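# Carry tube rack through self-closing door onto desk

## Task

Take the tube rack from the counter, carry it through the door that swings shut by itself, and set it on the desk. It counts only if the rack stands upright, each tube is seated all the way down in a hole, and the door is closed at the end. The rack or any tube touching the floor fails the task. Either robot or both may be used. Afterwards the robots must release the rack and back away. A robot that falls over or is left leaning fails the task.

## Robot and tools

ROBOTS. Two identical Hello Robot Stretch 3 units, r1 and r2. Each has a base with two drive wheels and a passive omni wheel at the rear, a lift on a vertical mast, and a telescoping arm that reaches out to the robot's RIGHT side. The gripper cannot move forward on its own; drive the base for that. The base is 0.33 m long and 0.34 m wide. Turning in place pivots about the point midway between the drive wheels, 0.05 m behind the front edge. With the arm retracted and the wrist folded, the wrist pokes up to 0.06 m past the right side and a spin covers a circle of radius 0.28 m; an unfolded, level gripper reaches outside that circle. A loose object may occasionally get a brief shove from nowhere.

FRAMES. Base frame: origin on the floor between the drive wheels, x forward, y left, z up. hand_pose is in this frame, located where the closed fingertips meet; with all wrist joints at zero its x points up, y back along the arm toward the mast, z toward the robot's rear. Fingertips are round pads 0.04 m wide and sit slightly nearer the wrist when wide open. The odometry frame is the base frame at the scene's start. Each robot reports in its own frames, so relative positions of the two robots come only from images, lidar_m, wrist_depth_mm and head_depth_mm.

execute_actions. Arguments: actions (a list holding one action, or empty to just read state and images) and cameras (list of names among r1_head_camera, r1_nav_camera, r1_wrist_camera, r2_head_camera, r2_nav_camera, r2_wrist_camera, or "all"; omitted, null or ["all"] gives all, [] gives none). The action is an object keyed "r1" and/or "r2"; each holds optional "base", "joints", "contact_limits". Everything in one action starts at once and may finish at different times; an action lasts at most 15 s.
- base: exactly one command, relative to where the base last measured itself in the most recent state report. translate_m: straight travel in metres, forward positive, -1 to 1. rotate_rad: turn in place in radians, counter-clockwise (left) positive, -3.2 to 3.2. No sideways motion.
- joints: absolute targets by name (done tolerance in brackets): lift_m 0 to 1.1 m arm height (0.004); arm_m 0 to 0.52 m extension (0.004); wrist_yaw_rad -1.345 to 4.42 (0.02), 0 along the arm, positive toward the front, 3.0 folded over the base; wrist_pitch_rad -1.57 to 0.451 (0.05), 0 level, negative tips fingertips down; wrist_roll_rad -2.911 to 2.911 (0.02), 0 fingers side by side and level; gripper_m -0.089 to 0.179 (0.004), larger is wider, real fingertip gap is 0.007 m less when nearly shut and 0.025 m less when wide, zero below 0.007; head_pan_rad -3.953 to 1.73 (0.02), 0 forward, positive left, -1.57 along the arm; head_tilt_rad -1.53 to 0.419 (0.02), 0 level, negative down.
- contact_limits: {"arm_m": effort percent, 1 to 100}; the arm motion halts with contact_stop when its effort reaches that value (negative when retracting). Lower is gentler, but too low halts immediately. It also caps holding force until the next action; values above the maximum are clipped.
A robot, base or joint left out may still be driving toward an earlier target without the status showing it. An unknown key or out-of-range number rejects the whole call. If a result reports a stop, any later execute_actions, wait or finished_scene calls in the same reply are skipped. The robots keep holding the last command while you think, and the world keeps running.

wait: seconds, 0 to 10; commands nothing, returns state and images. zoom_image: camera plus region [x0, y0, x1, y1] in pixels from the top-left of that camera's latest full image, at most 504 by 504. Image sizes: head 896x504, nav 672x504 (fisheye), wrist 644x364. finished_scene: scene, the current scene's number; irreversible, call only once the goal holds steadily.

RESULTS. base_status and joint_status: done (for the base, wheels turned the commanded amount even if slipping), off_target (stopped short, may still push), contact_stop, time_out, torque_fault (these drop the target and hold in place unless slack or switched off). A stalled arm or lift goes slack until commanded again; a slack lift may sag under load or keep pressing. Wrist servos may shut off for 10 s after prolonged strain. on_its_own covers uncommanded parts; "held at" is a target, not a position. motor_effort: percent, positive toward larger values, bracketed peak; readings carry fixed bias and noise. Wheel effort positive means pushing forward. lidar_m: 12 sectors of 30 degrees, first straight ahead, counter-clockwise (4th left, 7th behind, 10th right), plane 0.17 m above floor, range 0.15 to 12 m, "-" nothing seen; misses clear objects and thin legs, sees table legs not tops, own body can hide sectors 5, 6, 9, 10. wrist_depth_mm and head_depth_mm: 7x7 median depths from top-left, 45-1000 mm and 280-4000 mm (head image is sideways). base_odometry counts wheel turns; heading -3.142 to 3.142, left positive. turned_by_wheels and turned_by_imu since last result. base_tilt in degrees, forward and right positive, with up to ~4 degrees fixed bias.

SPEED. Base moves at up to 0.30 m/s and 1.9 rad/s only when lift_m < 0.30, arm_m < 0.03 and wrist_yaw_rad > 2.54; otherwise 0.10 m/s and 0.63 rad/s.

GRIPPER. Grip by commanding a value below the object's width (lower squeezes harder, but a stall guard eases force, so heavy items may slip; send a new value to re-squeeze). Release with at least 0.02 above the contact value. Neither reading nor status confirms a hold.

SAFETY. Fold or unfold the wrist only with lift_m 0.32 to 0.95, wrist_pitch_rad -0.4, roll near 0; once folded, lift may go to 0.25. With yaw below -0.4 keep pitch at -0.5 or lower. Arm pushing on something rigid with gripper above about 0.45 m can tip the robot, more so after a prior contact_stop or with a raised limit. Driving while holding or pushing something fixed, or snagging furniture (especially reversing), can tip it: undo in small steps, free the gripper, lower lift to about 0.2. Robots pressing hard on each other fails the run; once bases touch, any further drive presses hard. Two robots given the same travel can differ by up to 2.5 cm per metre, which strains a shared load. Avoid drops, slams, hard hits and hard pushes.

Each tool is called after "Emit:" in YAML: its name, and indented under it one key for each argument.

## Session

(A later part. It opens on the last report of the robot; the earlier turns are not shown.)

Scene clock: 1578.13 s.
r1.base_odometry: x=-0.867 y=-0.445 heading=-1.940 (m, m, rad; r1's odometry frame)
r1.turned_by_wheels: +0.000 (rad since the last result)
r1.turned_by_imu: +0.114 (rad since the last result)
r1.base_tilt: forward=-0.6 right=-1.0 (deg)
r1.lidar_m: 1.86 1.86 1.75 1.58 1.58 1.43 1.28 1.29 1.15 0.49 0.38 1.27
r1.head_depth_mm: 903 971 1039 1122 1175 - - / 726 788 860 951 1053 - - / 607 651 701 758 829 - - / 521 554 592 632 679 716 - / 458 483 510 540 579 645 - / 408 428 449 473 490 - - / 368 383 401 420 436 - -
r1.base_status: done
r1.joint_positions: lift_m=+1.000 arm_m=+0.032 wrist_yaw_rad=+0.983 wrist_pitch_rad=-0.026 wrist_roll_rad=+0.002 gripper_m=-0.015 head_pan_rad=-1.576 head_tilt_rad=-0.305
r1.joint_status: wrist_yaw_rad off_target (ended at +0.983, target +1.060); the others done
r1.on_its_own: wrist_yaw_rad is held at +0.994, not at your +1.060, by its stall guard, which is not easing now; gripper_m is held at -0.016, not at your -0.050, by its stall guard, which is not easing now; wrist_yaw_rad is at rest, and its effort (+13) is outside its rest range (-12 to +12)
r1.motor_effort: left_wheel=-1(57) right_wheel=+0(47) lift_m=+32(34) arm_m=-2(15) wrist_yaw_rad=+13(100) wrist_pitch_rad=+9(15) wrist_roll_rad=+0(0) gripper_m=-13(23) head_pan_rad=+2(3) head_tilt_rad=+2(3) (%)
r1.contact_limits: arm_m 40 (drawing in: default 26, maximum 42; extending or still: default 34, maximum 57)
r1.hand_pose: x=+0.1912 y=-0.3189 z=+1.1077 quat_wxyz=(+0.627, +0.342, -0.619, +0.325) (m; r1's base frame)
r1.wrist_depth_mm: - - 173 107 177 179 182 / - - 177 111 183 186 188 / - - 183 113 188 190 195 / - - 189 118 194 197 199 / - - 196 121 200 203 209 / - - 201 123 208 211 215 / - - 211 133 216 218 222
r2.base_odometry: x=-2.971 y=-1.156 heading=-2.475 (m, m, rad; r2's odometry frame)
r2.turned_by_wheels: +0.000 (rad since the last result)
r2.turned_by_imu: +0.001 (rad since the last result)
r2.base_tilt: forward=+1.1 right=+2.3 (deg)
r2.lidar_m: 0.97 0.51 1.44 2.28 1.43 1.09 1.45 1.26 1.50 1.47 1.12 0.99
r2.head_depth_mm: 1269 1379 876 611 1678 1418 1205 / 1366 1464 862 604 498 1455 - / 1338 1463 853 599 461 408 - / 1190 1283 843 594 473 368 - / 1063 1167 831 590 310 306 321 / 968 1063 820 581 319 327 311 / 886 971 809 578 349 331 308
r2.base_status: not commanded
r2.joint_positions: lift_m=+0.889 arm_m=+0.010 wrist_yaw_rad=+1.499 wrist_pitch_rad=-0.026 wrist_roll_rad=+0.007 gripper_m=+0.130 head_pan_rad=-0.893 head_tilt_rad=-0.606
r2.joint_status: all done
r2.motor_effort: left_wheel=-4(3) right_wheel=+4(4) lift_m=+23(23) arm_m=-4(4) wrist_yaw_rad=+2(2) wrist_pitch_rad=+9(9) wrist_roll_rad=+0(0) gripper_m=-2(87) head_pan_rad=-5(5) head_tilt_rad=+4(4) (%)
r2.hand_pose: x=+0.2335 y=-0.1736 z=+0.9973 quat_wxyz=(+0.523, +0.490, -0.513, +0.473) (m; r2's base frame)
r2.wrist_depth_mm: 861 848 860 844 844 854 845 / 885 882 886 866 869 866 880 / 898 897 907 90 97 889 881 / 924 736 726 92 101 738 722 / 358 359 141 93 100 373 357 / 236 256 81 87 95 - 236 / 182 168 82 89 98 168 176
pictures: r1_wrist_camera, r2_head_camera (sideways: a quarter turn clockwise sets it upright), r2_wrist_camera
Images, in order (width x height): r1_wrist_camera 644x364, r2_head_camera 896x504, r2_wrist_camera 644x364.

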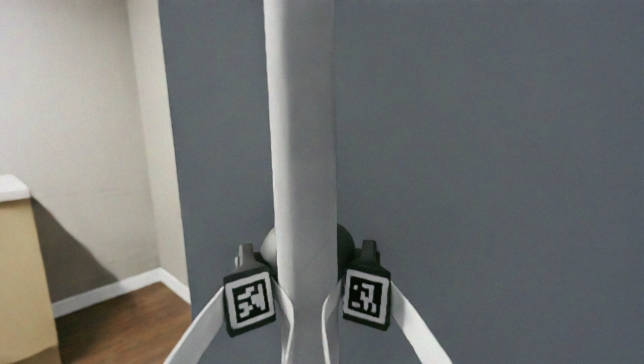

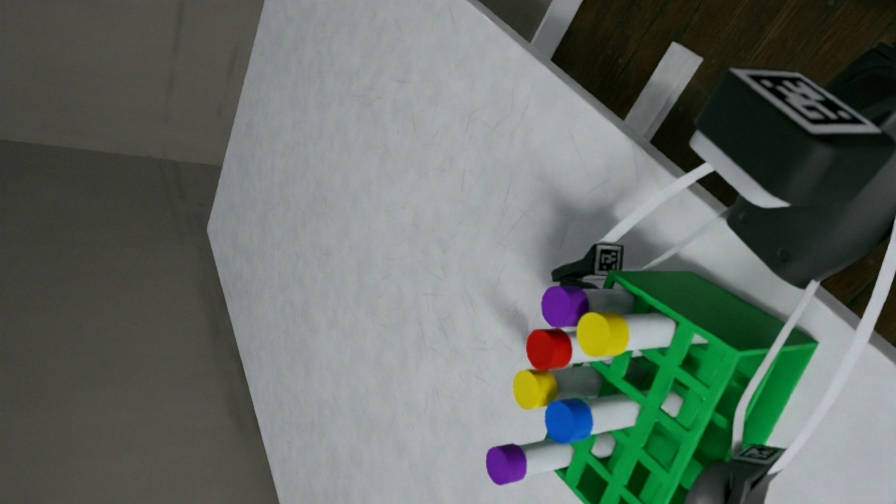

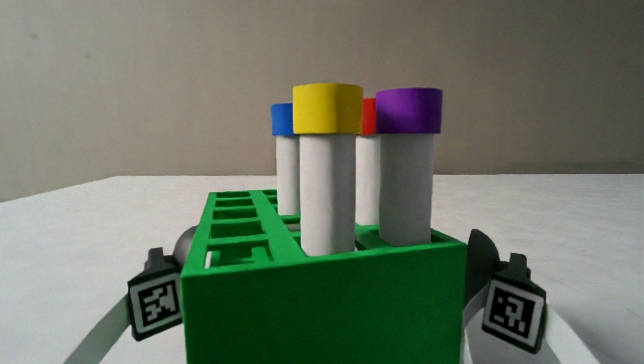

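Emit:
execute_actions:
  actions:
    - {"r1": {"base": {"translate_m": 0.05}, "joints": {"arm_m": 0.05, "wrist_yaw_rad": 0.93}, "contact_limits": {"arm_m": 40}}, "r2": {"base": {"translate_m": -0.2}, "joints": {"head_pan_rad": -0.3, "head_tilt_rad": -0.7}}}
  cameras: ["r2_head_camera", "r2_wrist_camera", "r1_wrist_camera"]

Scene clock: 1608.50 s.
r1.base_odometry: x=-0.885 y=-0.492 heading=-1.940 (m, m, rad; r1's odometry frame)
r1.turned_by_wheels: +0.000 (rad since the last result)
r1.turned_by_imu: +0.001 (rad since the last result)
r1.base_tilt: forward=-0.6 right=-1.0 (deg)
r1.lidar_m: 1.81 1.81 1.77 1.59 1.60 1.48 1.33 1.34 1.05 0.49 0.40 1.26
r1.head_depth_mm: 814 897 996 1092 - - - / 679 734 802 879 929 - - / 581 622 670 725 778 - - / 509 540 576 615 661 688 - / 453 478 505 536 575 - - / 408 427 450 474 486 - - / 370 387 405 425 441 - 495
r1.base_status: done
r1.joint_positions: lift_m=+1.000 arm_m=+0.050 wrist_yaw_rad=+0.928 wrist_pitch_rad=-0.026 wrist_roll_rad=+0.002 gripper_m=-0.015 head_pan_rad=-1.576 head_tilt_rad=-0.305
r1.joint_status: all done
r1.on_its_own: gripper_m is held at -0.016, not at your -0.050, by its stall guard, which is not easing now
r1.motor_effort: left_wheel=+0(12) right_wheel=-2(11) lift_m=+32(32) arm_m=+2(10) wrist_yaw_rad=+3(41) wrist_pitch_rad=+9(9) wrist_roll_rad=+0(0) gripper_m=-13(15) head_pan_rad=+3(3) head_tilt_rad=+2(2) (%)
r1.contact_limits: arm_m 40 (drawing in: default 26, maximum 42; extending or still: default 34, maximum 57)
r1.hand_pose: x=+0.1831 y=-0.3480 z=+1.1077 quat_wxyz=(+0.636, +0.325, -0.629, +0.308) (m; r1's base frame)
r1.wrist_depth_mm: - - 172 108 178 179 181 / - - 177 111 183 185 188 / - - 183 114 188 191 193 / - - 189 117 194 198 199 / - - 194 121 202 204 208 / - - 200 124 208 211 214 / - - 211 133 213 218 221
r2.base_odometry: x=-2.813 y=-1.032 heading=-2.475 (m, m, rad; r2's odometry frame)
r2.turned_by_wheels: +0.000 (rad since the last result)
r2.turned_by_imu: +0.000 (rad since the last result)
r2.base_tilt: forward=+1.0 right=+2.2 (deg)
r2.lidar_m: 0.70 0.70 1.73 2.29 1.16 0.91 1.26 1.09 1.26 1.46 1.21 1.20
r2.head_depth_mm: 1068 1098 720 536 1629 1347 1209 / 1036 1079 713 533 1565 1341 1145 / 1012 1061 705 463 1553 1300 1138 / 982 1039 641 471 1454 1323 1137 / 962 1028 688 519 1451 1314 1127 / 932 1005 681 516 453 1307 1124 / 912 973 678 512 437 1217 1092
r2.base_status: done
r2.joint_positions: lift_m=+0.889 arm_m=+0.010 wrist_yaw_rad=+1.499 wrist_pitch_rad=-0.022 wrist_roll_rad=+0.007 gripper_m=+0.130 head_pan_rad=-0.307 head_tilt_rad=-0.691
r2.joint_status: all done
r2.motor_effort: left_wheel=-3(10) right_wheel=+5(5) lift_m=+23(23) arm_m=-4(4) wrist_yaw_rad=+0(1) wrist_pitch_rad=+7(9) wrist_roll_rad=+0(0) gripper_m=+0(3) head_pan_rad=+4(46) head_tilt_rad=-6(20) (%)
r2.hand_pose: x=+0.2336 y=-0.1735 z=+0.9985 quat_wxyz=(+0.521, +0.489, -0.514, +0.475) (m; r2's base frame)
r2.wrist_depth_mm: - - - - - - - / - - - - - - - / - - - - - - - / - 755 771 297 764 762 749 / 364 371 366 300 365 403 363 / 271 273 279 279 279 - 283 / - 714 - - - - -
pictures: r1_wrist_camera, r2_head_camera (sideways: a quarter turn clockwise sets it upright), r2_wrist_camera
Images, in order (width x height): r1_wrist_camera 644x364, r2_head_camera 896x504, r2_wrist_camera 644x364.

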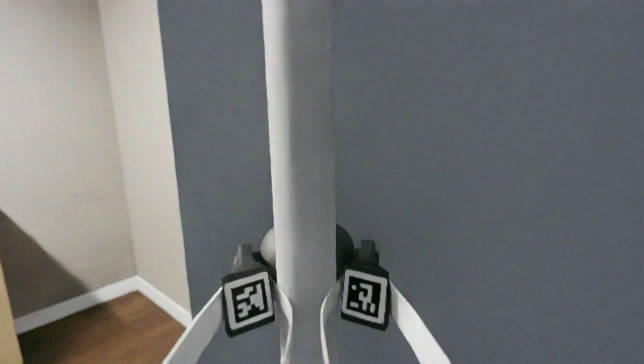

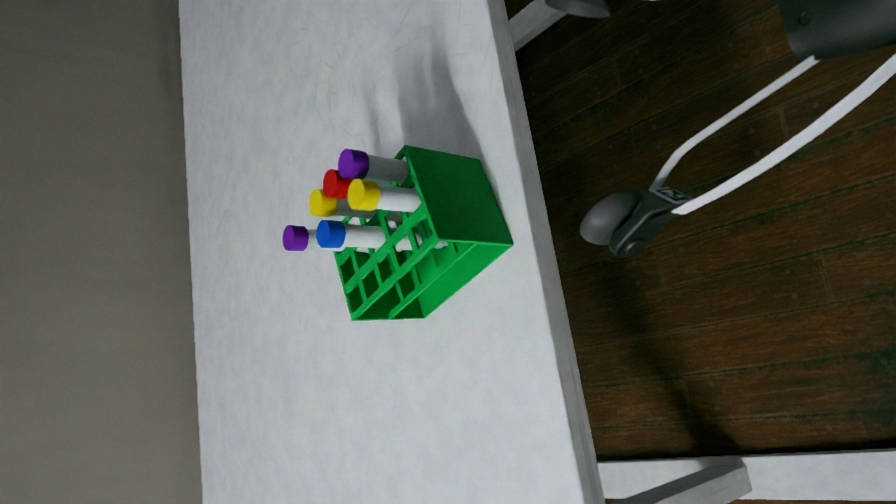

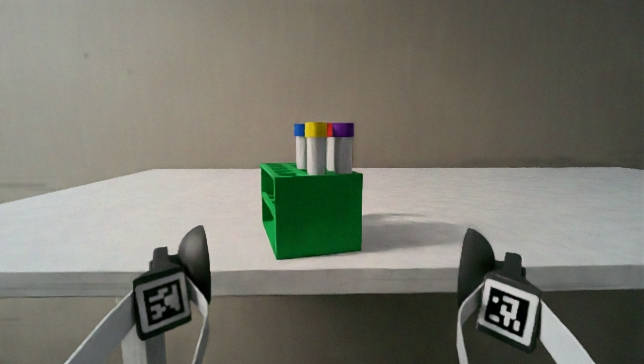

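Emit:
execute_actions:
  actions:
    - {"r1": {"base": {"translate_m": 0.051}, "joints": {"arm_m": 0.069, "wrist_yaw_rad": 0.875}, "contact_limits": {"arm_m": 40}}, "r2": {"base": {"translate_m": -0.15}}}
  cameras: []

Emit:
execute_actions:
  actions:
    - {"r1": {"base": {"translate_m": 0.049}, "joints": {"arm_m": 0.093, "wrist_yaw_rad": 0.823}, "contact_limits": {"arm_m": 40}}}
  cameras: []

Emit:
execute_actions:
  actions:
    - {"r1": {"base": {"translate_m": 0.05}, "joints": {"arm_m": 0.118, "wrist_yaw_rad": 0.771}, "contact_limits": {"arm_m": 40}}}
  cameras: ["r1_wrist_camera"]

Scene clock: 1628.30 s.
r1.base_odometry: x=-0.903 y=-0.540 heading=-1.940 (m, m, rad; r1's odometry frame)
r1.turned_by_wheels: +0.000 (rad since the last result)
r1.turned_by_imu: +0.002 (rad since the last result)
r1.base_tilt: forward=-0.6 right=-1.1 (deg)
r1.lidar_m: 1.76 1.77 1.77 1.60 1.61 1.54 1.38 1.39 0.97 0.50 0.42 1.25
r1.head_depth_mm: 754 824 909 1007 - - 1377 / 646 696 758 825 854 - - / 565 603 651 699 743 - - / 501 533 567 608 646 675 - / 451 477 505 535 - - - / 410 431 454 479 - - 565 / 376 393 412 433 453 384 418
r1.base_status: done
r1.joint_positions: lift_m=+1.000 arm_m=+0.069 wrist_yaw_rad=+0.868 wrist_pitch_rad=-0.026 wrist_roll_rad=+0.002 gripper_m=-0.015 head_pan_rad=-1.576 head_tilt_rad=-0.305
r1.joint_status: all done
r1.on_its_own: gripper_m is held at -0.016, not at your -0.050, by its stall guard, which is not easing now
r1.motor_effort: left_wheel=-1(13) right_wheel=-1(11) lift_m=+32(32) arm_m=+1(8) wrist_yaw_rad=+7(43) wrist_pitch_rad=+9(9) wrist_roll_rad=+0(0) gripper_m=-12(16) head_pan_rad=+3(3) head_tilt_rad=+2(2) (%)
r1.contact_limits: arm_m 40 (drawing in: default 26, maximum 42; extending or still: default 34, maximum 57)
r1.hand_pose: x=+0.1737 y=-0.3789 z=+1.1079 quat_wxyz=(+0.645, +0.306, -0.638, +0.289) (m; r1's base frame)
r1.wrist_depth_mm: - - 173 108 177 180 182 / - - 178 111 182 186 188 / - - 183 115 189 192 195 / - - 189 119 194 197 201 / - - 195 122 202 205 207 / - - 201 124 209 211 216 / - - 210 134 217 218 224
r2.base_odometry: x=-2.696 y=-0.940 heading=-2.475 (m, m, rad; r2's odometry frame)
r2.turned_by_wheels: +0.000 (rad since the last result)
r2.turned_by_imu: +0.000 (rad since the last result)
r2.base_tilt: forward=+1.1 right=+2.3 (deg)
r2.lidar_m: 0.85 0.86 1.95 2.30 0.96 0.77 1.11 0.98 1.04 1.45 1.30 1.36
r2.head_depth_mm: 1214 1091 720 1881 1608 1343 1210 / 1174 1074 714 1811 1603 1346 1155 / 1151 1059 706 1786 1621 1307 1139 / 1115 1043 557 1711 1629 1318 1139 / 1083 1028 611 1631 1574 1312 1128 / 1057 1009 682 579 1572 1304 1123 / 1037 992 672 572 1516 1267 1097
r2.base_status: done
r2.joint_positions: lift_m=+0.889 arm_m=+0.010 wrist_yaw_rad=+1.499 wrist_pitch_rad=-0.022 wrist_roll_rad=+0.007 gripper_m=+0.130 head_pan_rad=-0.307 head_tilt_rad=-0.691
r2.joint_status: not commanded
r2.motor_effort: left_wheel=-3(9) right_wheel=+4(6) lift_m=+23(23) arm_m=-4(4) wrist_yaw_rad=+1(2) wrist_pitch_rad=+7(7) wrist_roll_rad=+0(0) gripper_m=+0(0) head_pan_rad=+4(4) head_tilt_rad=-5(6) (%)
r2.hand_pose: x=+0.2336 y=-0.1735 z=+0.9985 quat_wxyz=(+0.521, +0.489, -0.514, +0.475) (m; r2's base frame)
r2.wrist_depth_mm: - - - - - - - / - - - - - - - / - - - - - - - / - 761 742 454 745 753 749 / 461 465 458 466 458 461 454 / - - - - - - - / - - - - - - 925
pictures: none
No camera images: the call's "cameras" was empty. Leave "cameras" out to get every camera's image.

Scene clock: 1629.77 s.
r1.base_odometry: x=-0.921 y=-0.585 heading=-1.940 (m, m, rad; r1's odometry frame)
r1.turned_by_wheels: +0.000 (rad since the last result)
r1.turned_by_imu: +0.000 (rad since the last result)
r1.base_tilt: forward=-0.6 right=-1.0 (deg)
r1.lidar_m: 1.71 1.72 1.79 1.61 1.62 1.59 1.43 1.44 0.92 0.51 0.45 1.24
r1.head_depth_mm: 718 780 854 937 - - 1365 / 627 675 732 786 - - 1146 / 558 596 640 690 - - - / 503 533 569 607 648 - 772 / 457 484 511 540 - - 665 / 419 441 464 490 - 551 588 / 387 405 423 437 385 432 482
r1.base_status: done
r1.joint_positions: lift_m=+1.000 arm_m=+0.093 wrist_yaw_rad=+0.818 wrist_pitch_rad=-0.025 wrist_roll_rad=+0.002 gripper_m=-0.015 head_pan_rad=-1.576 head_tilt_rad=-0.305
r1.joint_status: all done
r1.on_its_own: gripper_m is held at -0.016, not at your -0.050, by its stall guard, which is not easing now
r1.motor_effort: left_wheel=+0(12) right_wheel=+0(9) lift_m=+32(32) arm_m=+2(7) wrist_yaw_rad=+6(35) wrist_pitch_rad=+8(9) wrist_roll_rad=+0(0) gripper_m=-12(14) head_pan_rad=+3(3) head_tilt_rad=+2(2) (%)
r1.contact_limits: arm_m 40 (drawing in: default 26, maximum 42; extending or still: default 34, maximum 57)
r1.hand_pose: x=+0.1651 y=-0.4126 z=+1.1080 quat_wxyz=(+0.652, +0.290, -0.646, +0.272) (m; r1's base frame)
r1.wrist_depth_mm: - - 172 108 178 180 181 / - - 177 111 184 185 188 / - - 185 115 188 190 195 / - - 190 118 193 196 200 / - - 195 122 201 203 207 / - - 201 124 208 213 214 / - - 210 134 217 217 221
r2.base_odometry: x=-2.696 y=-0.940 heading=-2.475 (m, m, rad; r2's odometry frame)
r2.turned_by_wheels: +0.000 (rad since the last result)
r2.turned_by_imu: +0.000 (rad since the last result)
r2.base_tilt: forward=+1.0 right=+2.2 (deg)
r2.lidar_m: 0.85 0.86 1.95 2.30 0.96 0.77 1.09 0.98 1.04 1.45 1.30 1.35
r2.head_depth_mm: 1210 1099 719 1867 1602 1349 1212 / 1181 1084 714 1811 1600 1337 1163 / 1151 1063 709 1780 1629 1310 1142 / 1118 1044 558 1708 1630 1325 1134 / 1088 1023 611 1626 1564 1303 1124 / 1052 1010 683 580 1549 1307 1123 / 1031 997 677 573 1511 1256 1090
r2.base_status: not commanded
r2.joint_positions: lift_m=+0.889 arm_m=+0.010 wrist_yaw_rad=+1.499 wrist_pitch_rad=-0.022 wrist_roll_rad=+0.007 gripper_m=+0.130 head_pan_rad=-0.307 head_tilt_rad=-0.691
r2.joint_status: not commanded
r2.motor_effort: left_wheel=-3(3) right_wheel=+4(4) lift_m=+23(23) arm_m=-5(4) wrist_yaw_rad=+1(0) wrist_pitch_rad=+7(7) wrist_roll_rad=+0(0) gripper_m=+0(0) head_pan_rad=+4(4) head_tilt_rad=-6(6) (%)
r2.hand_pose: x=+0.2336 y=-0.1735 z=+0.9985 quat_wxyz=(+0.521, +0.489, -0.514, +0.475) (m; r2's base frame)
r2.wrist_depth_mm: - - - - - - - / - - - - - - - / - - - - - - - / - 771 766 457 751 746 747 / 461 462 465 457 459 456 460 / - - - - - - - / - - - - - - 927
pictures: none
No camera images: the call's "cameras" was empty. Leave "cameras" out to get every camera's image.

Scene clock: 1631.23 s.
r1.base_odometry: x=-0.939 y=-0.632 heading=-1.940 (m, m, rad; r1's odometry frame)
r1.turned_by_wheels: +0.000 (rad since the last result)
r1.turned_by_imu: +0.000 (rad since the last result)
r1.base_tilt: forward=-0.6 right=-1.0 (deg)
r1.lidar_m: 1.66 1.67 1.80 1.62 1.63 1.64 1.48 1.49 0.89 0.53 0.48 1.23
r1.head_depth_mm: 692 752 819 890 - - 1307 / 617 664 717 760 - - 1064 / 557 595 637 687 - - 903 / 508 538 574 613 651 - 771 / 466 491 521 549 - - 681 / 430 453 478 504 518 563 608 / 400 414 375 402 437 508 543
r1.base_status: done
r1.joint_positions: lift_m=+1.000 arm_m=+0.118 wrist_yaw_rad=+0.758 wrist_pitch_rad=-0.025 wrist_roll_rad=+0.002 gripper_m=-0.015 head_pan_rad=-1.576 head_tilt_rad=-0.305
r1.joint_status: all done
r1.on_its_own: gripper_m is held at -0.016, not at your -0.050, by its stall guard, which is not easing now; wrist_yaw_rad is at rest, and its effort (+15) is outside its rest range (-12 to +12)
r1.motor_effort: left_wheel=-3(12) right_wheel=+2(9) lift_m=+32(32) arm_m=+2(7) wrist_yaw_rad=+15(34) wrist_pitch_rad=+8(8) wrist_roll_rad=+0(0) gripper_m=-13(14) head_pan_rad=+3(3) head_tilt_rad=+2(1) (%)
r1.contact_limits: arm_m 40 (drawing in: default 26, maximum 42; extending or still: default 34, maximum 57)
r1.hand_pose: x=+0.1543 y=-0.4484 z=+1.1081 quat_wxyz=(+0.660, +0.270, -0.654, +0.253) (m; r1's base frame)
r1.wrist_depth_mm: - - 173 107 177 180 182 / - - 177 111 183 186 188 / - - 184 114 189 192 196 / - - 190 118 195 199 200 / - - 194 121 200 205 207 / - - 200 124 209 211 215 / - - 209 132 215 217 221
r2.base_odometry: x=-2.696 y=-0.940 heading=-2.475 (m, m, rad; r2's odometry frame)
r2.turned_by_wheels: +0.000 (rad since the last result)
r2.turned_by_imu: +0.000 (rad since the last result)
r2.base_tilt: forward=+1.1 right=+2.3 (deg)
r2.lidar_m: 0.85 0.86 1.95 2.30 0.96 0.77 1.06 0.97 1.04 1.45 1.30 1.35
r2.head_depth_mm: 1203 1091 721 1879 1626 1336 1214 / 1180 1079 711 1806 1594 1337 1150 / 1145 1062 709 1779 1616 1305 1139 / 1122 1042 557 1706 1627 1319 1140 / 1088 1027 613 1651 1573 1312 1125 / 1062 1014 685 579 1557 1310 1126 / 1033 997 676 572 1507 1271 1089
r2.base_status: not commanded
r2.joint_positions: lift_m=+0.889 arm_m=+0.010 wrist_yaw_rad=+1.499 wrist_pitch_rad=-0.022 wrist_roll_rad=+0.007 gripper_m=+0.130 head_pan_rad=-0.307 head_tilt_rad=-0.691
r2.joint_status: not commanded
r2.motor_effort: left_wheel=-4(3) right_wheel=+4(4) lift_m=+23(23) arm_m=-4(4) wrist_yaw_rad=+2(1) wrist_pitch_rad=+7(7) wrist_roll_rad=+0(0) gripper_m=+0(0) head_pan_rad=+4(4) head_tilt_rad=-6(6) (%)
r2.hand_pose: x=+0.2336 y=-0.1735 z=+0.9985 quat_wxyz=(+0.521, +0.489, -0.514, +0.475) (m; r2's base frame)
r2.wrist_depth_mm: - - - - - - - / - - - - - - - / - - - - - - - / - 773 766 452 766 758 758 / 460 465 461 461 462 459 458 / - - - - - - - / - - - - - - 926
pictures: r1_wrist_camera
Images, in order (width x height): r1_wrist_camera 644x364.

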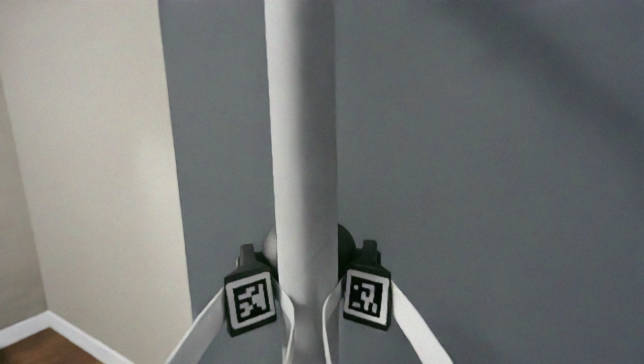

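Emit:
execute_actions:
  actions:
    - {"r1": {"base": {"translate_m": 0.046}, "joints": {"arm_m": 0.147, "wrist_yaw_rad": 0.70}, "contact_limits": {"arm_m": 40}}}
  cameras: []

Emit:
execute_actions:
  actions:
    - {"r1": {"base": {"translate_m": 0.0464}, "joints": {"arm_m": 0.1766, "wrist_yaw_rad": 0.646}, "contact_limits": {"arm_m": 40}}}
  cameras: []

Emit:
execute_actions:
  actions:
    - {"r1": {"base": {"translate_m": 0.043}, "joints": {"arm_m": 0.21, "wrist_yaw_rad": 0.593}, "contact_limits": {"arm_m": 40}}}
  cameras: ["r1_wrist_camera"]

Scene clock: 1642.27 s.
r1.base_odometry: x=-0.956 y=-0.675 heading=-1.940 (m, m, rad; r1's odometry frame)
r1.turned_by_wheels: +0.000 (rad since the last result)
r1.turned_by_imu: +0.001 (rad since the last result)
r1.base_tilt: forward=-0.6 right=-0.9 (deg)
r1.lidar_m: 1.62 1.62 1.80 1.62 1.63 1.70 1.52 1.54 0.88 0.55 0.51 1.22
r1.head_depth_mm: 682 736 799 864 - 1121 1243 / 617 661 714 751 - 950 1044 / 563 602 643 684 - - 898 / 520 551 587 624 - 745 789 / 480 507 538 563 - 651 704 / 447 471 493 521 472 562 635 / 419 433 453 483 514 545 578
r1.base_status: done
r1.joint_positions: lift_m=+1.000 arm_m=+0.147 wrist_yaw_rad=+0.699 wrist_pitch_rad=-0.025 wrist_roll_rad=+0.002 gripper_m=-0.015 head_pan_rad=-1.576 head_tilt_rad=-0.305
r1.joint_status: all done
r1.on_its_own: gripper_m is held at -0.016, not at your -0.050, by its stall guard, which is not easing now
r1.motor_effort: left_wheel=+0(13) right_wheel=-2(10) lift_m=+32(32) arm_m=+3(8) wrist_yaw_rad=+1(39) wrist_pitch_rad=+8(8) wrist_roll_rad=+0(0) gripper_m=-13(14) head_pan_rad=+3(3) head_tilt_rad=+2(2) (%)
r1.contact_limits: arm_m 40 (drawing in: default 26, maximum 42; extending or still: default 34, maximum 57)
r1.hand_pose: x=+0.1430 y=-0.4874 z=+1.1081 quat_wxyz=(+0.667, +0.251, -0.662, +0.233) (m; r1's base frame)
r1.wrist_depth_mm: - 899 173 108 179 181 183 / - 956 178 111 183 185 190 / - 955 184 114 189 191 195 / - - 189 118 196 198 202 / - - 194 121 201 204 210 / - - 200 124 208 210 216 / - - 209 134 214 218 223
r2.base_odometry: x=-2.696 y=-0.940 heading=-2.475 (m, m, rad; r2's odometry frame)
r2.turned_by_wheels: +0.000 (rad since the last result)
r2.turned_by_imu: +0.001 (rad since the last result)
r2.base_tilt: forward=+1.0 right=+2.2 (deg)
r2.lidar_m: 0.85 0.86 1.95 2.30 0.96 0.77 1.04 0.98 1.04 1.46 1.31 1.35
r2.head_depth_mm: 1209 1096 721 1866 1612 1336 1210 / 1173 1076 714 1812 1604 1328 1158 / 1144 1054 707 1784 1614 1307 1145 / 1110 1042 556 1700 1620 1319 1132 / 1090 1026 613 1641 1578 1319 1129 / 1063 1011 684 578 1551 1316 1122 / 1032 991 676 571 1522 1266 1103
r2.base_status: not commanded
r2.joint_positions: lift_m=+0.889 arm_m=+0.010 wrist_yaw_rad=+1.499 wrist_pitch_rad=-0.022 wrist_roll_rad=+0.007 gripper_m=+0.130 head_pan_rad=-0.307 head_tilt_rad=-0.691
r2.joint_status: not commanded
r2.motor_effort: left_wheel=-3(3) right_wheel=+4(4) lift_m=+23(23) arm_m=-4(4) wrist_yaw_rad=+0(1) wrist_pitch_rad=+7(7) wrist_roll_rad=+0(0) gripper_m=+1(0) head_pan_rad=+4(4) head_tilt_rad=-6(6) (%)
r2.hand_pose: x=+0.2336 y=-0.1735 z=+0.9985 quat_wxyz=(+0.521, +0.489, -0.514, +0.475) (m; r2's base frame)
r2.wrist_depth_mm: - - - - - - - / - - - - - - - / - - - - - - - / - 754 770 451 754 750 755 / 463 457 461 461 465 458 459 / - - - - - - - / - - - - - - 899
pictures: none
No camera images: the call's "cameras" was empty. Leave "cameras" out to get every camera's image.

Scene clock: 1643.83 s.
r1.base_odometry: x=-0.972 y=-0.718 heading=-1.940 (m, m, rad; r1's odometry frame)
r1.turned_by_wheels: +0.000 (rad since the last result)
r1.turned_by_imu: +0.000 (rad since the last result)
r1.base_tilt: forward=-0.6 right=-1.1 (deg)
r1.lidar_m: 1.57 1.58 1.82 1.63 1.64 1.75 1.57 1.58 0.87 0.57 0.55 1.21
r1.head_depth_mm: 675 727 791 845 - 1063 1197 / 621 664 715 - - 937 1033 / 573 611 653 690 - 847 904 / 532 565 602 636 - 753 810 / 497 526 557 580 - 677 731 / 466 486 459 484 556 593 666 / 439 460 485 512 542 583 640
r1.base_status: done
r1.joint_positions: lift_m=+1.000 arm_m=+0.176 wrist_yaw_rad=+0.638 wrist_pitch_rad=-0.024 wrist_roll_rad=+0.002 gripper_m=-0.015 head_pan_rad=-1.576 head_tilt_rad=-0.305
r1.joint_status: all done
r1.on_its_own: gripper_m is held at -0.016, not at your -0.050, by its stall guard, which is not easing now
r1.motor_effort: left_wheel=-1(12) right_wheel=+1(10) lift_m=+32(32) arm_m=+2(6) wrist_yaw_rad=+9(38) wrist_pitch_rad=+8(8) wrist_roll_rad=+0(0) gripper_m=-13(14) head_pan_rad=+3(3) head_tilt_rad=+2(2) (%)
r1.contact_limits: arm_m 40 (drawing in: default 26, maximum 42; extending or still: default 34, maximum 57)
r1.hand_pose: x=+0.1309 y=-0.5267 z=+1.1083 quat_wxyz=(+0.674, +0.230, -0.669, +0.213) (m; r1's base frame)
r1.wrist_depth_mm: 932 769 173 108 179 182 185 / 994 815 177 111 184 188 189 / - 857 183 115 189 193 195 / - 861 189 119 196 199 200 / - 927 195 122 202 206 209 / - 975 199 124 211 211 215 / - - 210 132 217 218 225
r2.base_odometry: x=-2.696 y=-0.940 heading=-2.475 (m, m, rad; r2's odometry frame)
r2.turned_by_wheels: +0.000 (rad since the last result)
r2.turned_by_imu: +0.000 (rad since the last result)
r2.base_tilt: forward=+1.0 right=+2.3 (deg)
r2.lidar_m: 0.85 0.86 1.95 2.29 0.96 0.77 1.02 0.98 1.04 1.45 1.30 1.35
r2.head_depth_mm: 1213 1095 721 1889 1610 1346 1214 / 1175 1074 713 1816 1602 1338 1154 / 1140 1059 702 1776 1606 1296 1138 / 1118 1039 557 1709 1628 1321 1137 / 1086 1027 612 1648 1578 1317 1131 / 1061 1010 683 579 1555 1313 1123 / 1027 995 679 571 1521 1266 1095
r2.base_status: not commanded
r2.joint_positions: lift_m=+0.889 arm_m=+0.010 wrist_yaw_rad=+1.499 wrist_pitch_rad=-0.022 wrist_roll_rad=+0.007 gripper_m=+0.130 head_pan_rad=-0.307 head_tilt_rad=-0.691
r2.joint_status: not commanded
r2.motor_effort: left_wheel=-3(3) right_wheel=+4(4) lift_m=+23(23) arm_m=-5(4) wrist_yaw_rad=+1(0) wrist_pitch_rad=+7(7) wrist_roll_rad=+0(0) gripper_m=+0(1) head_pan_rad=+4(4) head_tilt_rad=-6(6) (%)
r2.hand_pose: x=+0.2336 y=-0.1735 z=+0.9985 quat_wxyz=(+0.521, +0.489, -0.514, +0.475) (m; r2's base frame)
r2.wrist_depth_mm: - - - - - - - / - - - - - - - / - - - - - - - / - 770 767 452 760 763 747 / 461 459 463 459 458 460 459 / - - - - - - - / - - - - - - 917
pictures: none
No camera images: the call's "cameras" was empty. Leave "cameras" out to get every camera's image.

Scene clock: 1645.37 s.
r1.base_odometry: x=-0.988 y=-0.758 heading=-1.940 (m, m, rad; r1's odometry frame)
r1.turned_by_wheels: +0.000 (rad since the last result)
r1.turned_by_imu: +0.000 (rad since the last result)
r1.base_tilt: forward=-0.6 right=-1.1 (deg)
r1.lidar_m: 1.53 1.53 1.83 1.64 1.65 1.79 1.61 1.62 0.87 0.60 0.59 1.20
r1.head_depth_mm: 682 730 791 841 982 1044 1178 / 632 677 726 - - 933 1034 / 589 627 669 698 - 849 925 / 552 584 624 656 - 770 839 / 520 548 581 603 656 706 763 / 491 510 527 556 606 649 701 / 463 488 514 551 596 1040 1153
r1.base_status: done
r1.joint_positions: lift_m=+1.000 arm_m=+0.210 wrist_yaw_rad=+0.583 wrist_pitch_rad=-0.023 wrist_roll_rad=+0.002 gripper_m=-0.015 head_pan_rad=-1.576 head_tilt_rad=-0.305
r1.joint_status: all done
r1.on_its_own: gripper_m is held at -0.016, not at your -0.050, by its stall guard, which is not easing now
r1.motor_effort: left_wheel=-2(11) right_wheel=+3(6) lift_m=+32(32) arm_m=+2(6) wrist_yaw_rad=+12(27) wrist_pitch_rad=+8(8) wrist_roll_rad=+0(0) gripper_m=-13(13) head_pan_rad=+2(3) head_tilt_rad=+2(1) (%)
r1.contact_limits: arm_m 40 (drawing in: default 26, maximum 42; extending or still: default 34, maximum 57)
r1.hand_pose: x=+0.1193 y=-0.5682 z=+1.1084 quat_wxyz=(+0.679, +0.211, -0.675, +0.195) (m; r1's base frame)
r1.wrist_depth_mm: 777 682 173 108 178 181 185 / 791 710 178 111 182 186 191 / 832 737 183 115 190 192 194 / 873 768 188 118 195 199 203 / 920 827 195 121 202 206 208 / 970 824 200 124 209 212 214 / - 884 210 133 215 219 224
r2.base_odometry: x=-2.696 y=-0.940 heading=-2.475 (m, m, rad; r2's odometry frame)
r2.turned_by_wheels: +0.000 (rad since the last result)
r2.turned_by_imu: +0.000 (rad since the last result)
r2.base_tilt: forward=+1.0 right=+2.2 (deg)
r2.lidar_m: 0.85 0.86 1.95 2.30 0.96 0.77 0.99 0.98 1.04 1.46 1.30 1.35
r2.head_depth_mm: 1214 1098 720 1858 1604 1338 1204 / 1176 1079 714 1804 1605 1335 1157 / 1146 1057 707 1772 1616 1305 1146 / 1121 1043 557 1705 1635 1317 1135 / 1089 1022 612 1642 1572 1306 1131 / 1058 1005 681 579 1557 1304 1126 / 1034 993 678 572 1509 1255 1099
r2.base_status: not commanded
r2.joint_positions: lift_m=+0.889 arm_m=+0.010 wrist_yaw_rad=+1.499 wrist_pitch_rad=-0.022 wrist_roll_rad=+0.007 gripper_m=+0.130 head_pan_rad=-0.307 head_tilt_rad=-0.691
r2.joint_status: not commanded
r2.motor_effort: left_wheel=-4(3) right_wheel=+4(4) lift_m=+23(23) arm_m=-5(4) wrist_yaw_rad=+2(1) wrist_pitch_rad=+7(7) wrist_roll_rad=+0(0) gripper_m=+0(0) head_pan_rad=+4(4) head_tilt_rad=-6(6) (%)
r2.hand_pose: x=+0.2336 y=-0.1735 z=+0.9985 quat_wxyz=(+0.521, +0.489, -0.514, +0.475) (m; r2's base frame)
r2.wrist_depth_mm: - - - - - - - / - - - - - - - / - - - - - - - / - 775 755 456 772 768 758 / 463 461 468 460 453 459 458 / - - - - - - - / - - - - - - 925
pictures: r1_wrist_camera
Images, in order (width x height): r1_wrist_camera 644x364.

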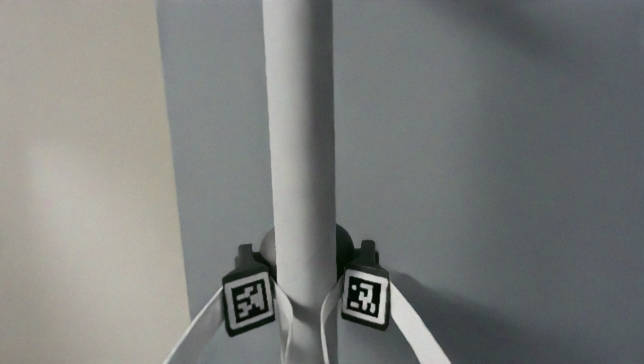

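Emit:
execute_actions:
  actions:
    - {"r1": {"base": {"translate_m": 0.043}, "joints": {"arm_m": 0.245, "wrist_yaw_rad": 0.53}, "contact_limits": {"arm_m": 40}}}
  cameras: []

Emit:
execute_actions:
  actions:
    - {"r1": {"base": {"translate_m": 0.039}, "joints": {"arm_m": 0.283, "wrist_yaw_rad": 0.478}, "contact_limits": {"arm_m": 40}}}
  cameras: []

Emit:
execute_actions:
  actions:
    - {"r1": {"base": {"translate_m": 0.039}, "joints": {"arm_m": 0.3216, "wrist_yaw_rad": 0.425}, "contact_limits": {"arm_m": 40}}}
  cameras: ["r1_wrist_camera"]

Scene clock: 1657.43 s.
r1.base_odometry: x=-1.003 y=-0.798 heading=-1.940 (m, m, rad; r1's odometry frame)
r1.turned_by_wheels: +0.000 (rad since the last result)
r1.turned_by_imu: +0.001 (rad since the last result)
r1.base_tilt: forward=-0.6 right=-1.1 (deg)
r1.lidar_m: 1.49 1.49 1.79 1.65 1.66 1.84 1.66 1.66 0.88 0.63 0.63 1.19
r1.head_depth_mm: 690 739 798 - 961 1041 1167 / 647 691 739 - 891 948 1046 / 608 646 689 - - 865 951 / 575 609 648 - - 800 869 / 544 573 604 562 681 741 804 / 517 542 575 608 649 698 762 / 499 532 841 911 984 1064 1154
r1.base_status: done
r1.joint_positions: lift_m=+1.000 arm_m=+0.245 wrist_yaw_rad=+0.519 wrist_pitch_rad=-0.023 wrist_roll_rad=+0.002 gripper_m=-0.015 head_pan_rad=-1.576 head_tilt_rad=-0.305
r1.joint_status: all done
r1.on_its_own: gripper_m is held at -0.016, not at your -0.050, by its stall guard, which is not easing now
r1.motor_effort: left_wheel=-2(12) right_wheel=+3(6) lift_m=+32(32) arm_m=+2(6) wrist_yaw_rad=+12(31) wrist_pitch_rad=+8(8) wrist_roll_rad=+0(0) gripper_m=-13(13) head_pan_rad=+2(3) head_tilt_rad=+2(2) (%)
r1.contact_limits: arm_m 40 (drawing in: default 26, maximum 42; extending or still: default 34, maximum 57)
r1.hand_pose: x=+0.1055 y=-0.6117 z=+1.1086 quat_wxyz=(+0.685, +0.190, -0.682, +0.173) (m; r1's base frame)
r1.wrist_depth_mm: 646 586 172 108 179 183 185 / 677 613 178 112 185 188 191 / 693 639 182 115 191 194 197 / 750 653 190 118 195 199 204 / 790 692 195 122 203 206 212 / 816 703 198 124 210 214 219 / 848 729 210 134 219 220 225
r2.base_odometry: x=-2.696 y=-0.940 heading=-2.475 (m, m, rad; r2's odometry frame)
r2.turned_by_wheels: +0.000 (rad since the last result)
r2.turned_by_imu: +0.001 (rad since the last result)
r2.base_tilt: forward=+1.0 right=+2.3 (deg)
r2.lidar_m: 0.85 0.86 1.95 2.30 0.96 0.77 0.97 0.97 1.04 1.45 1.30 1.35
r2.head_depth_mm: 1211 1096 722 1864 1612 1344 1214 / 1181 1078 711 1823 1616 1344 1152 / 1144 1063 706 1789 1606 1300 1138 / 1117 1045 557 1720 1626 1327 1135 / 1087 1023 613 1661 1567 1313 1120 / 1057 1008 684 578 1559 1305 1125 / 1028 993 675 571 1511 1270 1097
r2.base_status: not commanded
r2.joint_positions: lift_m=+0.889 arm_m=+0.010 wrist_yaw_rad=+1.499 wrist_pitch_rad=-0.022 wrist_roll_rad=+0.007 gripper_m=+0.130 head_pan_rad=-0.307 head_tilt_rad=-0.691
r2.joint_status: not commanded
r2.motor_effort: left_wheel=-3(4) right_wheel=+5(4) lift_m=+23(23) arm_m=-4(4) wrist_yaw_rad=-1(1) wrist_pitch_rad=+7(7) wrist_roll_rad=+0(0) gripper_m=+0(0) head_pan_rad=+4(5) head_tilt_rad=-6(6) (%)
r2.hand_pose: x=+0.2336 y=-0.1735 z=+0.9985 quat_wxyz=(+0.521, +0.489, -0.514, +0.475) (m; r2's base frame)
r2.wrist_depth_mm: - - - - - - - / - - - - - - - / - - - - - - - / - 771 756 453 757 749 752 / 460 464 461 458 462 456 460 / - - - - - - - / - - - - - - 922
pictures: none
No camera images: the call's "cameras" was empty. Leave "cameras" out to get every camera's image.

Scene clock: 1658.80 s.
r1.base_odometry: x=-1.017 y=-0.835 heading=-1.940 (m, m, rad; r1's odometry frame)
r1.turned_by_wheels: +0.000 (rad since the last result)
r1.turned_by_imu: +0.000 (rad since the last result)
r1.base_tilt: forward=-0.6 right=-1.0 (deg)
r1.lidar_m: 1.45 1.46 1.74 1.66 1.66 1.89 1.69 1.70 0.89 0.67 0.67 1.18
r1.head_depth_mm: 703 753 810 - 957 1053 1165 / 665 710 759 - 903 967 1068 / 631 671 715 - 850 900 980 / 599 636 677 - 791 837 910 / 573 600 629 650 702 784 847 / 548 577 609 653 704 770 1113 / 760 813 869 921 985 1060 1151
r1.base_status: done
r1.joint_positions: lift_m=+1.000 arm_m=+0.283 wrist_yaw_rad=+0.466 wrist_pitch_rad=-0.022 wrist_roll_rad=+0.002 gripper_m=-0.015 head_pan_rad=-1.576 head_tilt_rad=-0.305
r1.joint_status: all done
r1.on_its_own: gripper_m is held at -0.016, not at your -0.050, by its stall guard, which is not easing now; wrist_yaw_rad is at rest, and its effort (+13) is outside its rest range (-12 to +12)
r1.motor_effort: left_wheel=-3(10) right_wheel=+4(6) lift_m=+32(32) arm_m=+2(5) wrist_yaw_rad=+13(21) wrist_pitch_rad=+8(8) wrist_roll_rad=+0(0) gripper_m=-13(12) head_pan_rad=+3(2) head_tilt_rad=+2(3) (%)
r1.contact_limits: arm_m 40 (drawing in: default 26, maximum 42; extending or still: default 34, maximum 57)
r1.hand_pose: x=+0.0935 y=-0.6561 z=+1.1088 quat_wxyz=(+0.689, +0.171, -0.687, +0.155) (m; r1's base frame)
r1.wrist_depth_mm: 557 502 172 109 180 183 185 / 582 528 177 111 185 187 191 / 595 546 184 115 191 194 195 / 592 541 188 118 198 200 205 / 645 581 196 122 202 207 211 / 677 606 199 125 209 213 218 / 684 643 210 134 216 220 225
r2.base_odometry: x=-2.696 y=-0.940 heading=-2.475 (m, m, rad; r2's odometry frame)
r2.turned_by_wheels: +0.000 (rad since the last result)
r2.turned_by_imu: +0.000 (rad since the last result)
r2.base_tilt: forward=+1.1 right=+2.3 (deg)
r2.lidar_m: 0.85 0.86 1.95 2.30 0.96 0.77 0.95 0.95 1.04 1.45 1.30 1.36
r2.head_depth_mm: 1207 1094 724 1874 1611 1334 1216 / 1175 1073 717 1824 1606 1346 1159 / 1142 1059 706 1777 1610 1304 1140 / 1113 1040 559 1722 1612 1322 1135 / 1082 1022 611 1652 1577 1306 1132 / 1055 1008 682 578 1570 1310 1121 / 1035 997 677 572 1517 1269 1109
r2.base_status: not commanded
r2.joint_positions: lift_m=+0.889 arm_m=+0.010 wrist_yaw_rad=+1.499 wrist_pitch_rad=-0.022 wrist_roll_rad=+0.007 gripper_m=+0.130 head_pan_rad=-0.307 head_tilt_rad=-0.691
r2.joint_status: not commanded
r2.motor_effort: left_wheel=-4(3) right_wheel=+4(4) lift_m=+23(23) arm_m=-5(4) wrist_yaw_rad=+0(1) wrist_pitch_rad=+7(7) wrist_roll_rad=+0(0) gripper_m=+0(0) head_pan_rad=+4(4) head_tilt_rad=-5(6) (%)
r2.hand_pose: x=+0.2336 y=-0.1735 z=+0.9985 quat_wxyz=(+0.521, +0.489, -0.514, +0.475) (m; r2's base frame)
r2.wrist_depth_mm: - - - - - - - / - - - - - - - / - - - - - - - / - 764 761 452 767 742 753 / 467 462 461 462 464 461 463 / - - - - - - - / - - - - - - 900
pictures: none
No camera images: the call's "cameras" was empty. Leave "cameras" out to get every camera's image.

Scene clock: 1660.17 s.
r1.base_odometry: x=-1.031 y=-0.871 heading=-1.941 (m, m, rad; r1's odometry frame)
r1.turned_by_wheels: +0.000 (rad since the last result)
r1.turned_by_imu: +0.000 (rad since the last result)
r1.base_tilt: forward=-0.6 right=-1.0 (deg)
r1.lidar_m: 1.41 1.41 1.69 1.66 1.68 1.92 1.73 1.71 0.91 0.72 0.95 1.17
r1.head_depth_mm: 720 770 826 - 968 1063 1177 / 686 733 774 - 915 995 1090 / 654 697 741 - 869 931 1017 / 628 666 710 - 818 877 948 / 603 635 659 696 750 829 894 / 583 621 664 720 967 1052 1148 / 766 813 863 918 986 1056 1144
r1.base_status: done
r1.joint_positions: lift_m=+1.000 arm_m=+0.321 wrist_yaw_rad=+0.407 wrist_pitch_rad=-0.021 wrist_roll_rad=+0.002 gripper_m=-0.015 head_pan_rad=-1.576 head_tilt_rad=-0.305
r1.joint_status: all done
r1.on_its_own: gripper_m is held at -0.016, not at your -0.050, by its stall guard, which is not easing now; wrist_yaw_rad is at rest, and its effort (+21) is outside its rest range (-12 to +12)
r1.motor_effort: left_wheel=-6(11) right_wheel=+8(8) lift_m=+32(32) arm_m=+2(6) wrist_yaw_rad=+21(21) wrist_pitch_rad=+7(8) wrist_roll_rad=+0(0) gripper_m=-14(14) head_pan_rad=+3(3) head_tilt_rad=+2(2) (%)
r1.contact_limits: arm_m 40 (drawing in: default 26, maximum 42; extending or still: default 34, maximum 57)
r1.hand_pose: x=+0.0798 y=-0.7012 z=+1.1089 quat_wxyz=(+0.694, +0.151, -0.691, +0.135) (m; r1's base frame)
r1.wrist_depth_mm: 456 428 171 108 179 184 186 / 469 441 177 111 185 189 192 / 492 461 183 116 190 196 200 / 507 477 188 119 196 201 205 / 517 495 194 122 203 207 211 / 543 509 199 125 210 215 220 / 561 541 209 132 217 221 227
r2.base_odometry: x=-2.696 y=-0.940 heading=-2.475 (m, m, rad; r2's odometry frame)
r2.turned_by_wheels: +0.000 (rad since the last result)
r2.turned_by_imu: +0.000 (rad since the last result)
r2.base_tilt: forward=+1.0 right=+2.3 (deg)
r2.lidar_m: 0.85 0.86 1.95 2.30 0.96 0.77 0.92 0.92 1.04 1.45 1.30 1.35
r2.head_depth_mm: 1218 1093 722 1882 1608 1336 1209 / 1178 1078 713 1795 1601 1340 1163 / 1143 1058 707 1793 1614 1299 1137 / 1110 1043 558 1706 1622 1324 1129 / 1079 1021 611 1642 1569 1320 1127 / 1052 1008 683 580 1554 1305 1121 / 1035 996 676 572 1518 1262 1091
r2.base_status: not commanded
r2.joint_positions: lift_m=+0.889 arm_m=+0.010 wrist_yaw_rad=+1.499 wrist_pitch_rad=-0.022 wrist_roll_rad=+0.007 gripper_m=+0.130 head_pan_rad=-0.307 head_tilt_rad=-0.691
r2.joint_status: not commanded
r2.motor_effort: left_wheel=-3(3) right_wheel=+4(4) lift_m=+23(23) arm_m=-4(4) wrist_yaw_rad=+1(1) wrist_pitch_rad=+7(7) wrist_roll_rad=+0(0) gripper_m=+1(1) head_pan_rad=+4(4) head_tilt_rad=-5(6) (%)
r2.hand_pose: x=+0.2336 y=-0.1735 z=+0.9985 quat_wxyz=(+0.521, +0.489, -0.514, +0.475) (m; r2's base frame)
r2.wrist_depth_mm: - - - - - - - / - - - - - - - / - - - - - - - / - 768 760 457 760 750 745 / 462 458 463 458 462 462 459 / - - - - - - - / - - - - - - 927
pictures: r1_wrist_camera
Images, in order (width x height): r1_wrist_camera 644x364.

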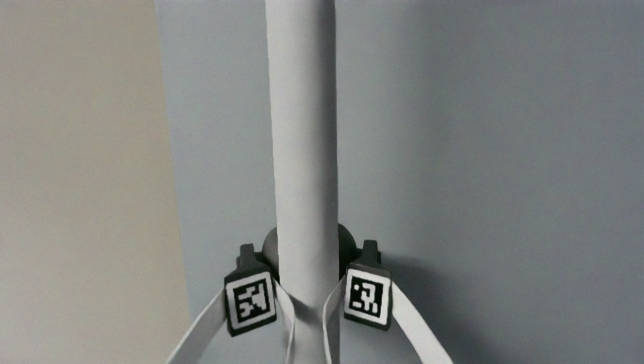

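Emit:
execute_actions:
  actions:
    - {"r1": {"base": {"translate_m": 0.035}, "joints": {"arm_m": 0.372, "wrist_yaw_rad": 0.345}, "contact_limits": {"arm_m": 40}}}
  cameras: []

Emit:
execute_actions:
  actions:
    - {"r1": {"base": {"translate_m": 0.035}, "joints": {"arm_m": 0.415, "wrist_yaw_rad": 0.29}, "contact_limits": {"arm_m": 40}}}
  cameras: ["r1_wrist_camera"]

Scene clock: 1670.07 s.
r1.base_odometry: x=-1.044 y=-0.904 heading=-1.940 (m, m, rad; r1's odometry frame)
r1.turned_by_wheels: +0.000 (rad since the last result)
r1.turned_by_imu: +0.001 (rad since the last result)
r1.base_tilt: forward=-0.6 right=-1.0 (deg)
r1.lidar_m: 1.38 1.38 1.65 1.67 1.68 1.96 1.77 1.69 0.94 0.77 0.95 1.17
r1.head_depth_mm: 746 794 852 - 1008 1086 1199 / 719 764 809 897 948 1029 1128 / 692 736 775 - 903 975 1065 / 668 708 748 - 861 927 1007 / 645 677 717 765 817 883 965 / 751 800 854 915 984 1070 1155 / 763 811 861 916 976 1053 1131
r1.base_status: done
r1.joint_positions: lift_m=+1.000 arm_m=+0.372 wrist_yaw_rad=+0.347 wrist_pitch_rad=-0.021 wrist_roll_rad=+0.002 gripper_m=-0.015 head_pan_rad=-1.576 head_tilt_rad=-0.305
r1.joint_status: all done
r1.on_its_own: gripper_m is held at -0.016, not at your -0.050, by its stall guard, which is not easing now
r1.motor_effort: left_wheel=+4(13) right_wheel=-6(12) lift_m=+32(32) arm_m=+3(7) wrist_yaw_rad=-3(24) wrist_pitch_rad=+7(7) wrist_roll_rad=+0(0) gripper_m=-13(13) head_pan_rad=+3(3) head_tilt_rad=+2(2) (%)
r1.contact_limits: arm_m 40 (drawing in: default 26, maximum 42; extending or still: default 34, maximum 57)
r1.hand_pose: x=+0.0656 y=-0.7571 z=+1.1090 quat_wxyz=(+0.697, +0.130, -0.696, +0.114) (m; r1's base frame)
r1.wrist_depth_mm: 366 358 172 110 179 183 185 / 380 367 176 112 183 188 192 / 393 378 184 116 189 193 197 / 410 393 188 119 197 199 205 / 423 406 194 121 202 206 211 / 446 419 200 124 208 213 217 / 459 436 208 131 218 221 226
r2.base_odometry: x=-2.696 y=-0.940 heading=-2.475 (m, m, rad; r2's odometry frame)
r2.turned_by_wheels: +0.000 (rad since the last result)
r2.turned_by_imu: +0.001 (rad since the last result)
r2.base_tilt: forward=+1.0 right=+2.3 (deg)
r2.lidar_m: 0.85 0.85 1.95 2.30 0.96 0.77 0.89 0.90 1.04 1.45 1.30 1.35
r2.head_depth_mm: 1205 1094 721 1868 1608 1345 1220 / 1181 1076 713 1819 1596 1339 1153 / 1148 1060 704 1770 1626 1303 1140 / 1121 1040 557 1716 1639 1322 1132 / 1083 1019 613 1646 1581 1315 1125 / 1065 1013 681 579 1564 1300 1128 / 1028 998 676 572 1518 1261 1104
r2.base_status: not commanded
r2.joint_positions: lift_m=+0.889 arm_m=+0.010 wrist_yaw_rad=+1.499 wrist_pitch_rad=-0.022 wrist_roll_rad=+0.007 gripper_m=+0.130 head_pan_rad=-0.307 head_tilt_rad=-0.691
r2.joint_status: not commanded
r2.motor_effort: left_wheel=-3(3) right_wheel=+4(4) lift_m=+23(23) arm_m=-5(4) wrist_yaw_rad=+1(2) wrist_pitch_rad=+7(7) wrist_roll_rad=+0(1) gripper_m=+1(0) head_pan_rad=+4(4) head_tilt_rad=-6(6) (%)
r2.hand_pose: x=+0.2336 y=-0.1735 z=+0.9985 quat_wxyz=(+0.521, +0.489, -0.514, +0.475) (m; r2's base frame)
r2.wrist_depth_mm: - - - - - - - / - - - - - - - / - - - - - - - / - 752 760 452 754 749 757 / 464 459 459 461 458 453 458 / - - - - - - - / - - - - - - 939
pictures: none
No camera images: the call's "cameras" was empty. Leave "cameras" out to get every camera's image.

Scene clock: 1671.47 s.
r1.base_odometry: x=-1.057 y=-0.936 heading=-1.940 (m, m, rad; r1's odometry frame)
r1.turned_by_wheels: +0.000 (rad since the last result)
r1.turned_by_imu: +0.000 (rad since the last result)
r1.base_tilt: forward=-0.6 right=-1.1 (deg)
r1.lidar_m: 1.34 1.34 1.61 1.67 1.69 2.00 1.80 1.69 0.97 0.82 0.96 1.16
r1.head_depth_mm: 769 821 874 - 1034 1110 1215 / 744 793 838 925 975 1061 1157 / 721 769 807 - 943 1015 1105 / 703 738 776 - 902 975 1058 / 683 719 766 827 882 956 1053 / 764 816 866 922 985 1059 1148 / 764 809 856 909 971 1042 1123
r1.base_status: done
r1.joint_positions: lift_m=+1.000 arm_m=+0.415 wrist_yaw_rad=+0.284 wrist_pitch_rad=-0.020 wrist_roll_rad=+0.002 gripper_m=-0.015 head_pan_rad=-1.576 head_tilt_rad=-0.305
r1.joint_status: all done
r1.on_its_own: gripper_m is held at -0.016, not at your -0.050, by its stall guard, which is not easing now
r1.motor_effort: left_wheel=-1(16) right_wheel=+0(11) lift_m=+32(32) arm_m=+3(7) wrist_yaw_rad=+7(35) wrist_pitch_rad=+7(7) wrist_roll_rad=+0(0) gripper_m=-12(13) head_pan_rad=+2(3) head_tilt_rad=+2(2) (%)
r1.contact_limits: arm_m 40 (drawing in: default 26, maximum 42; extending or still: default 34, maximum 57)
r1.hand_pose: x=+0.0501 y=-0.8052 z=+1.1092 quat_wxyz=(+0.701, +0.107, -0.699, +0.092) (m; r1's base frame)
r1.wrist_depth_mm: 301 293 172 110 180 183 187 / 306 303 177 112 186 188 193 / 321 315 184 115 191 195 199 / 328 326 190 119 197 200 207 / 341 335 192 121 203 208 211 / 350 347 198 124 209 214 219 / 363 361 209 133 216 223 227
r2.base_odometry: x=-2.696 y=-0.940 heading=-2.475 (m, m, rad; r2's odometry frame)
r2.turned_by_wheels: +0.000 (rad since the last result)
r2.turned_by_imu: +0.000 (rad since the last result)
r2.base_tilt: forward=+1.1 right=+2.3 (deg)
r2.lidar_m: 0.85 0.86 1.96 2.30 0.96 0.77 0.86 0.88 1.04 1.45 1.30 1.35
r2.head_depth_mm: 1219 1093 720 1878 1601 1334 1214 / 1178 1075 714 1825 1591 1344 1157 / 1142 1059 706 1786 1621 1314 1142 / 1117 1037 557 1717 1628 1328 1135 / 1088 1027 613 1641 1568 1313 1134 / 1059 1008 686 578 1545 1314 1132 / 1034 998 677 572 1517 1258 1099
r2.base_status: not commanded
r2.joint_positions: lift_m=+0.889 arm_m=+0.010 wrist_yaw_rad=+1.499 wrist_pitch_rad=-0.022 wrist_roll_rad=+0.007 gripper_m=+0.130 head_pan_rad=-0.307 head_tilt_rad=-0.691
r2.joint_status: not commanded
r2.motor_effort: left_wheel=-4(3) right_wheel=+4(4) lift_m=+23(23) arm_m=-4(4) wrist_yaw_rad=+2(1) wrist_pitch_rad=+7(7) wrist_roll_rad=+0(0) gripper_m=+0(0) head_pan_rad=+4(4) head_tilt_rad=-6(6) (%)
r2.hand_pose: x=+0.2336 y=-0.1735 z=+0.9985 quat_wxyz=(+0.521, +0.489, -0.514, +0.475) (m; r2's base frame)
r2.wrist_depth_mm: - - - - - - - / - - - - - - - / - - - - - - - / - 772 756 456 763 757 754 / 465 460 465 460 463 458 460 / - - - - - - - / - - - - - - 925
pictures: r1_wrist_camera
Images, in order (width x height): r1_wrist_camera 644x364.

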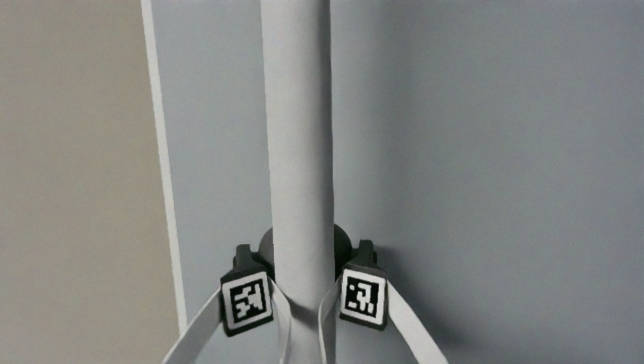

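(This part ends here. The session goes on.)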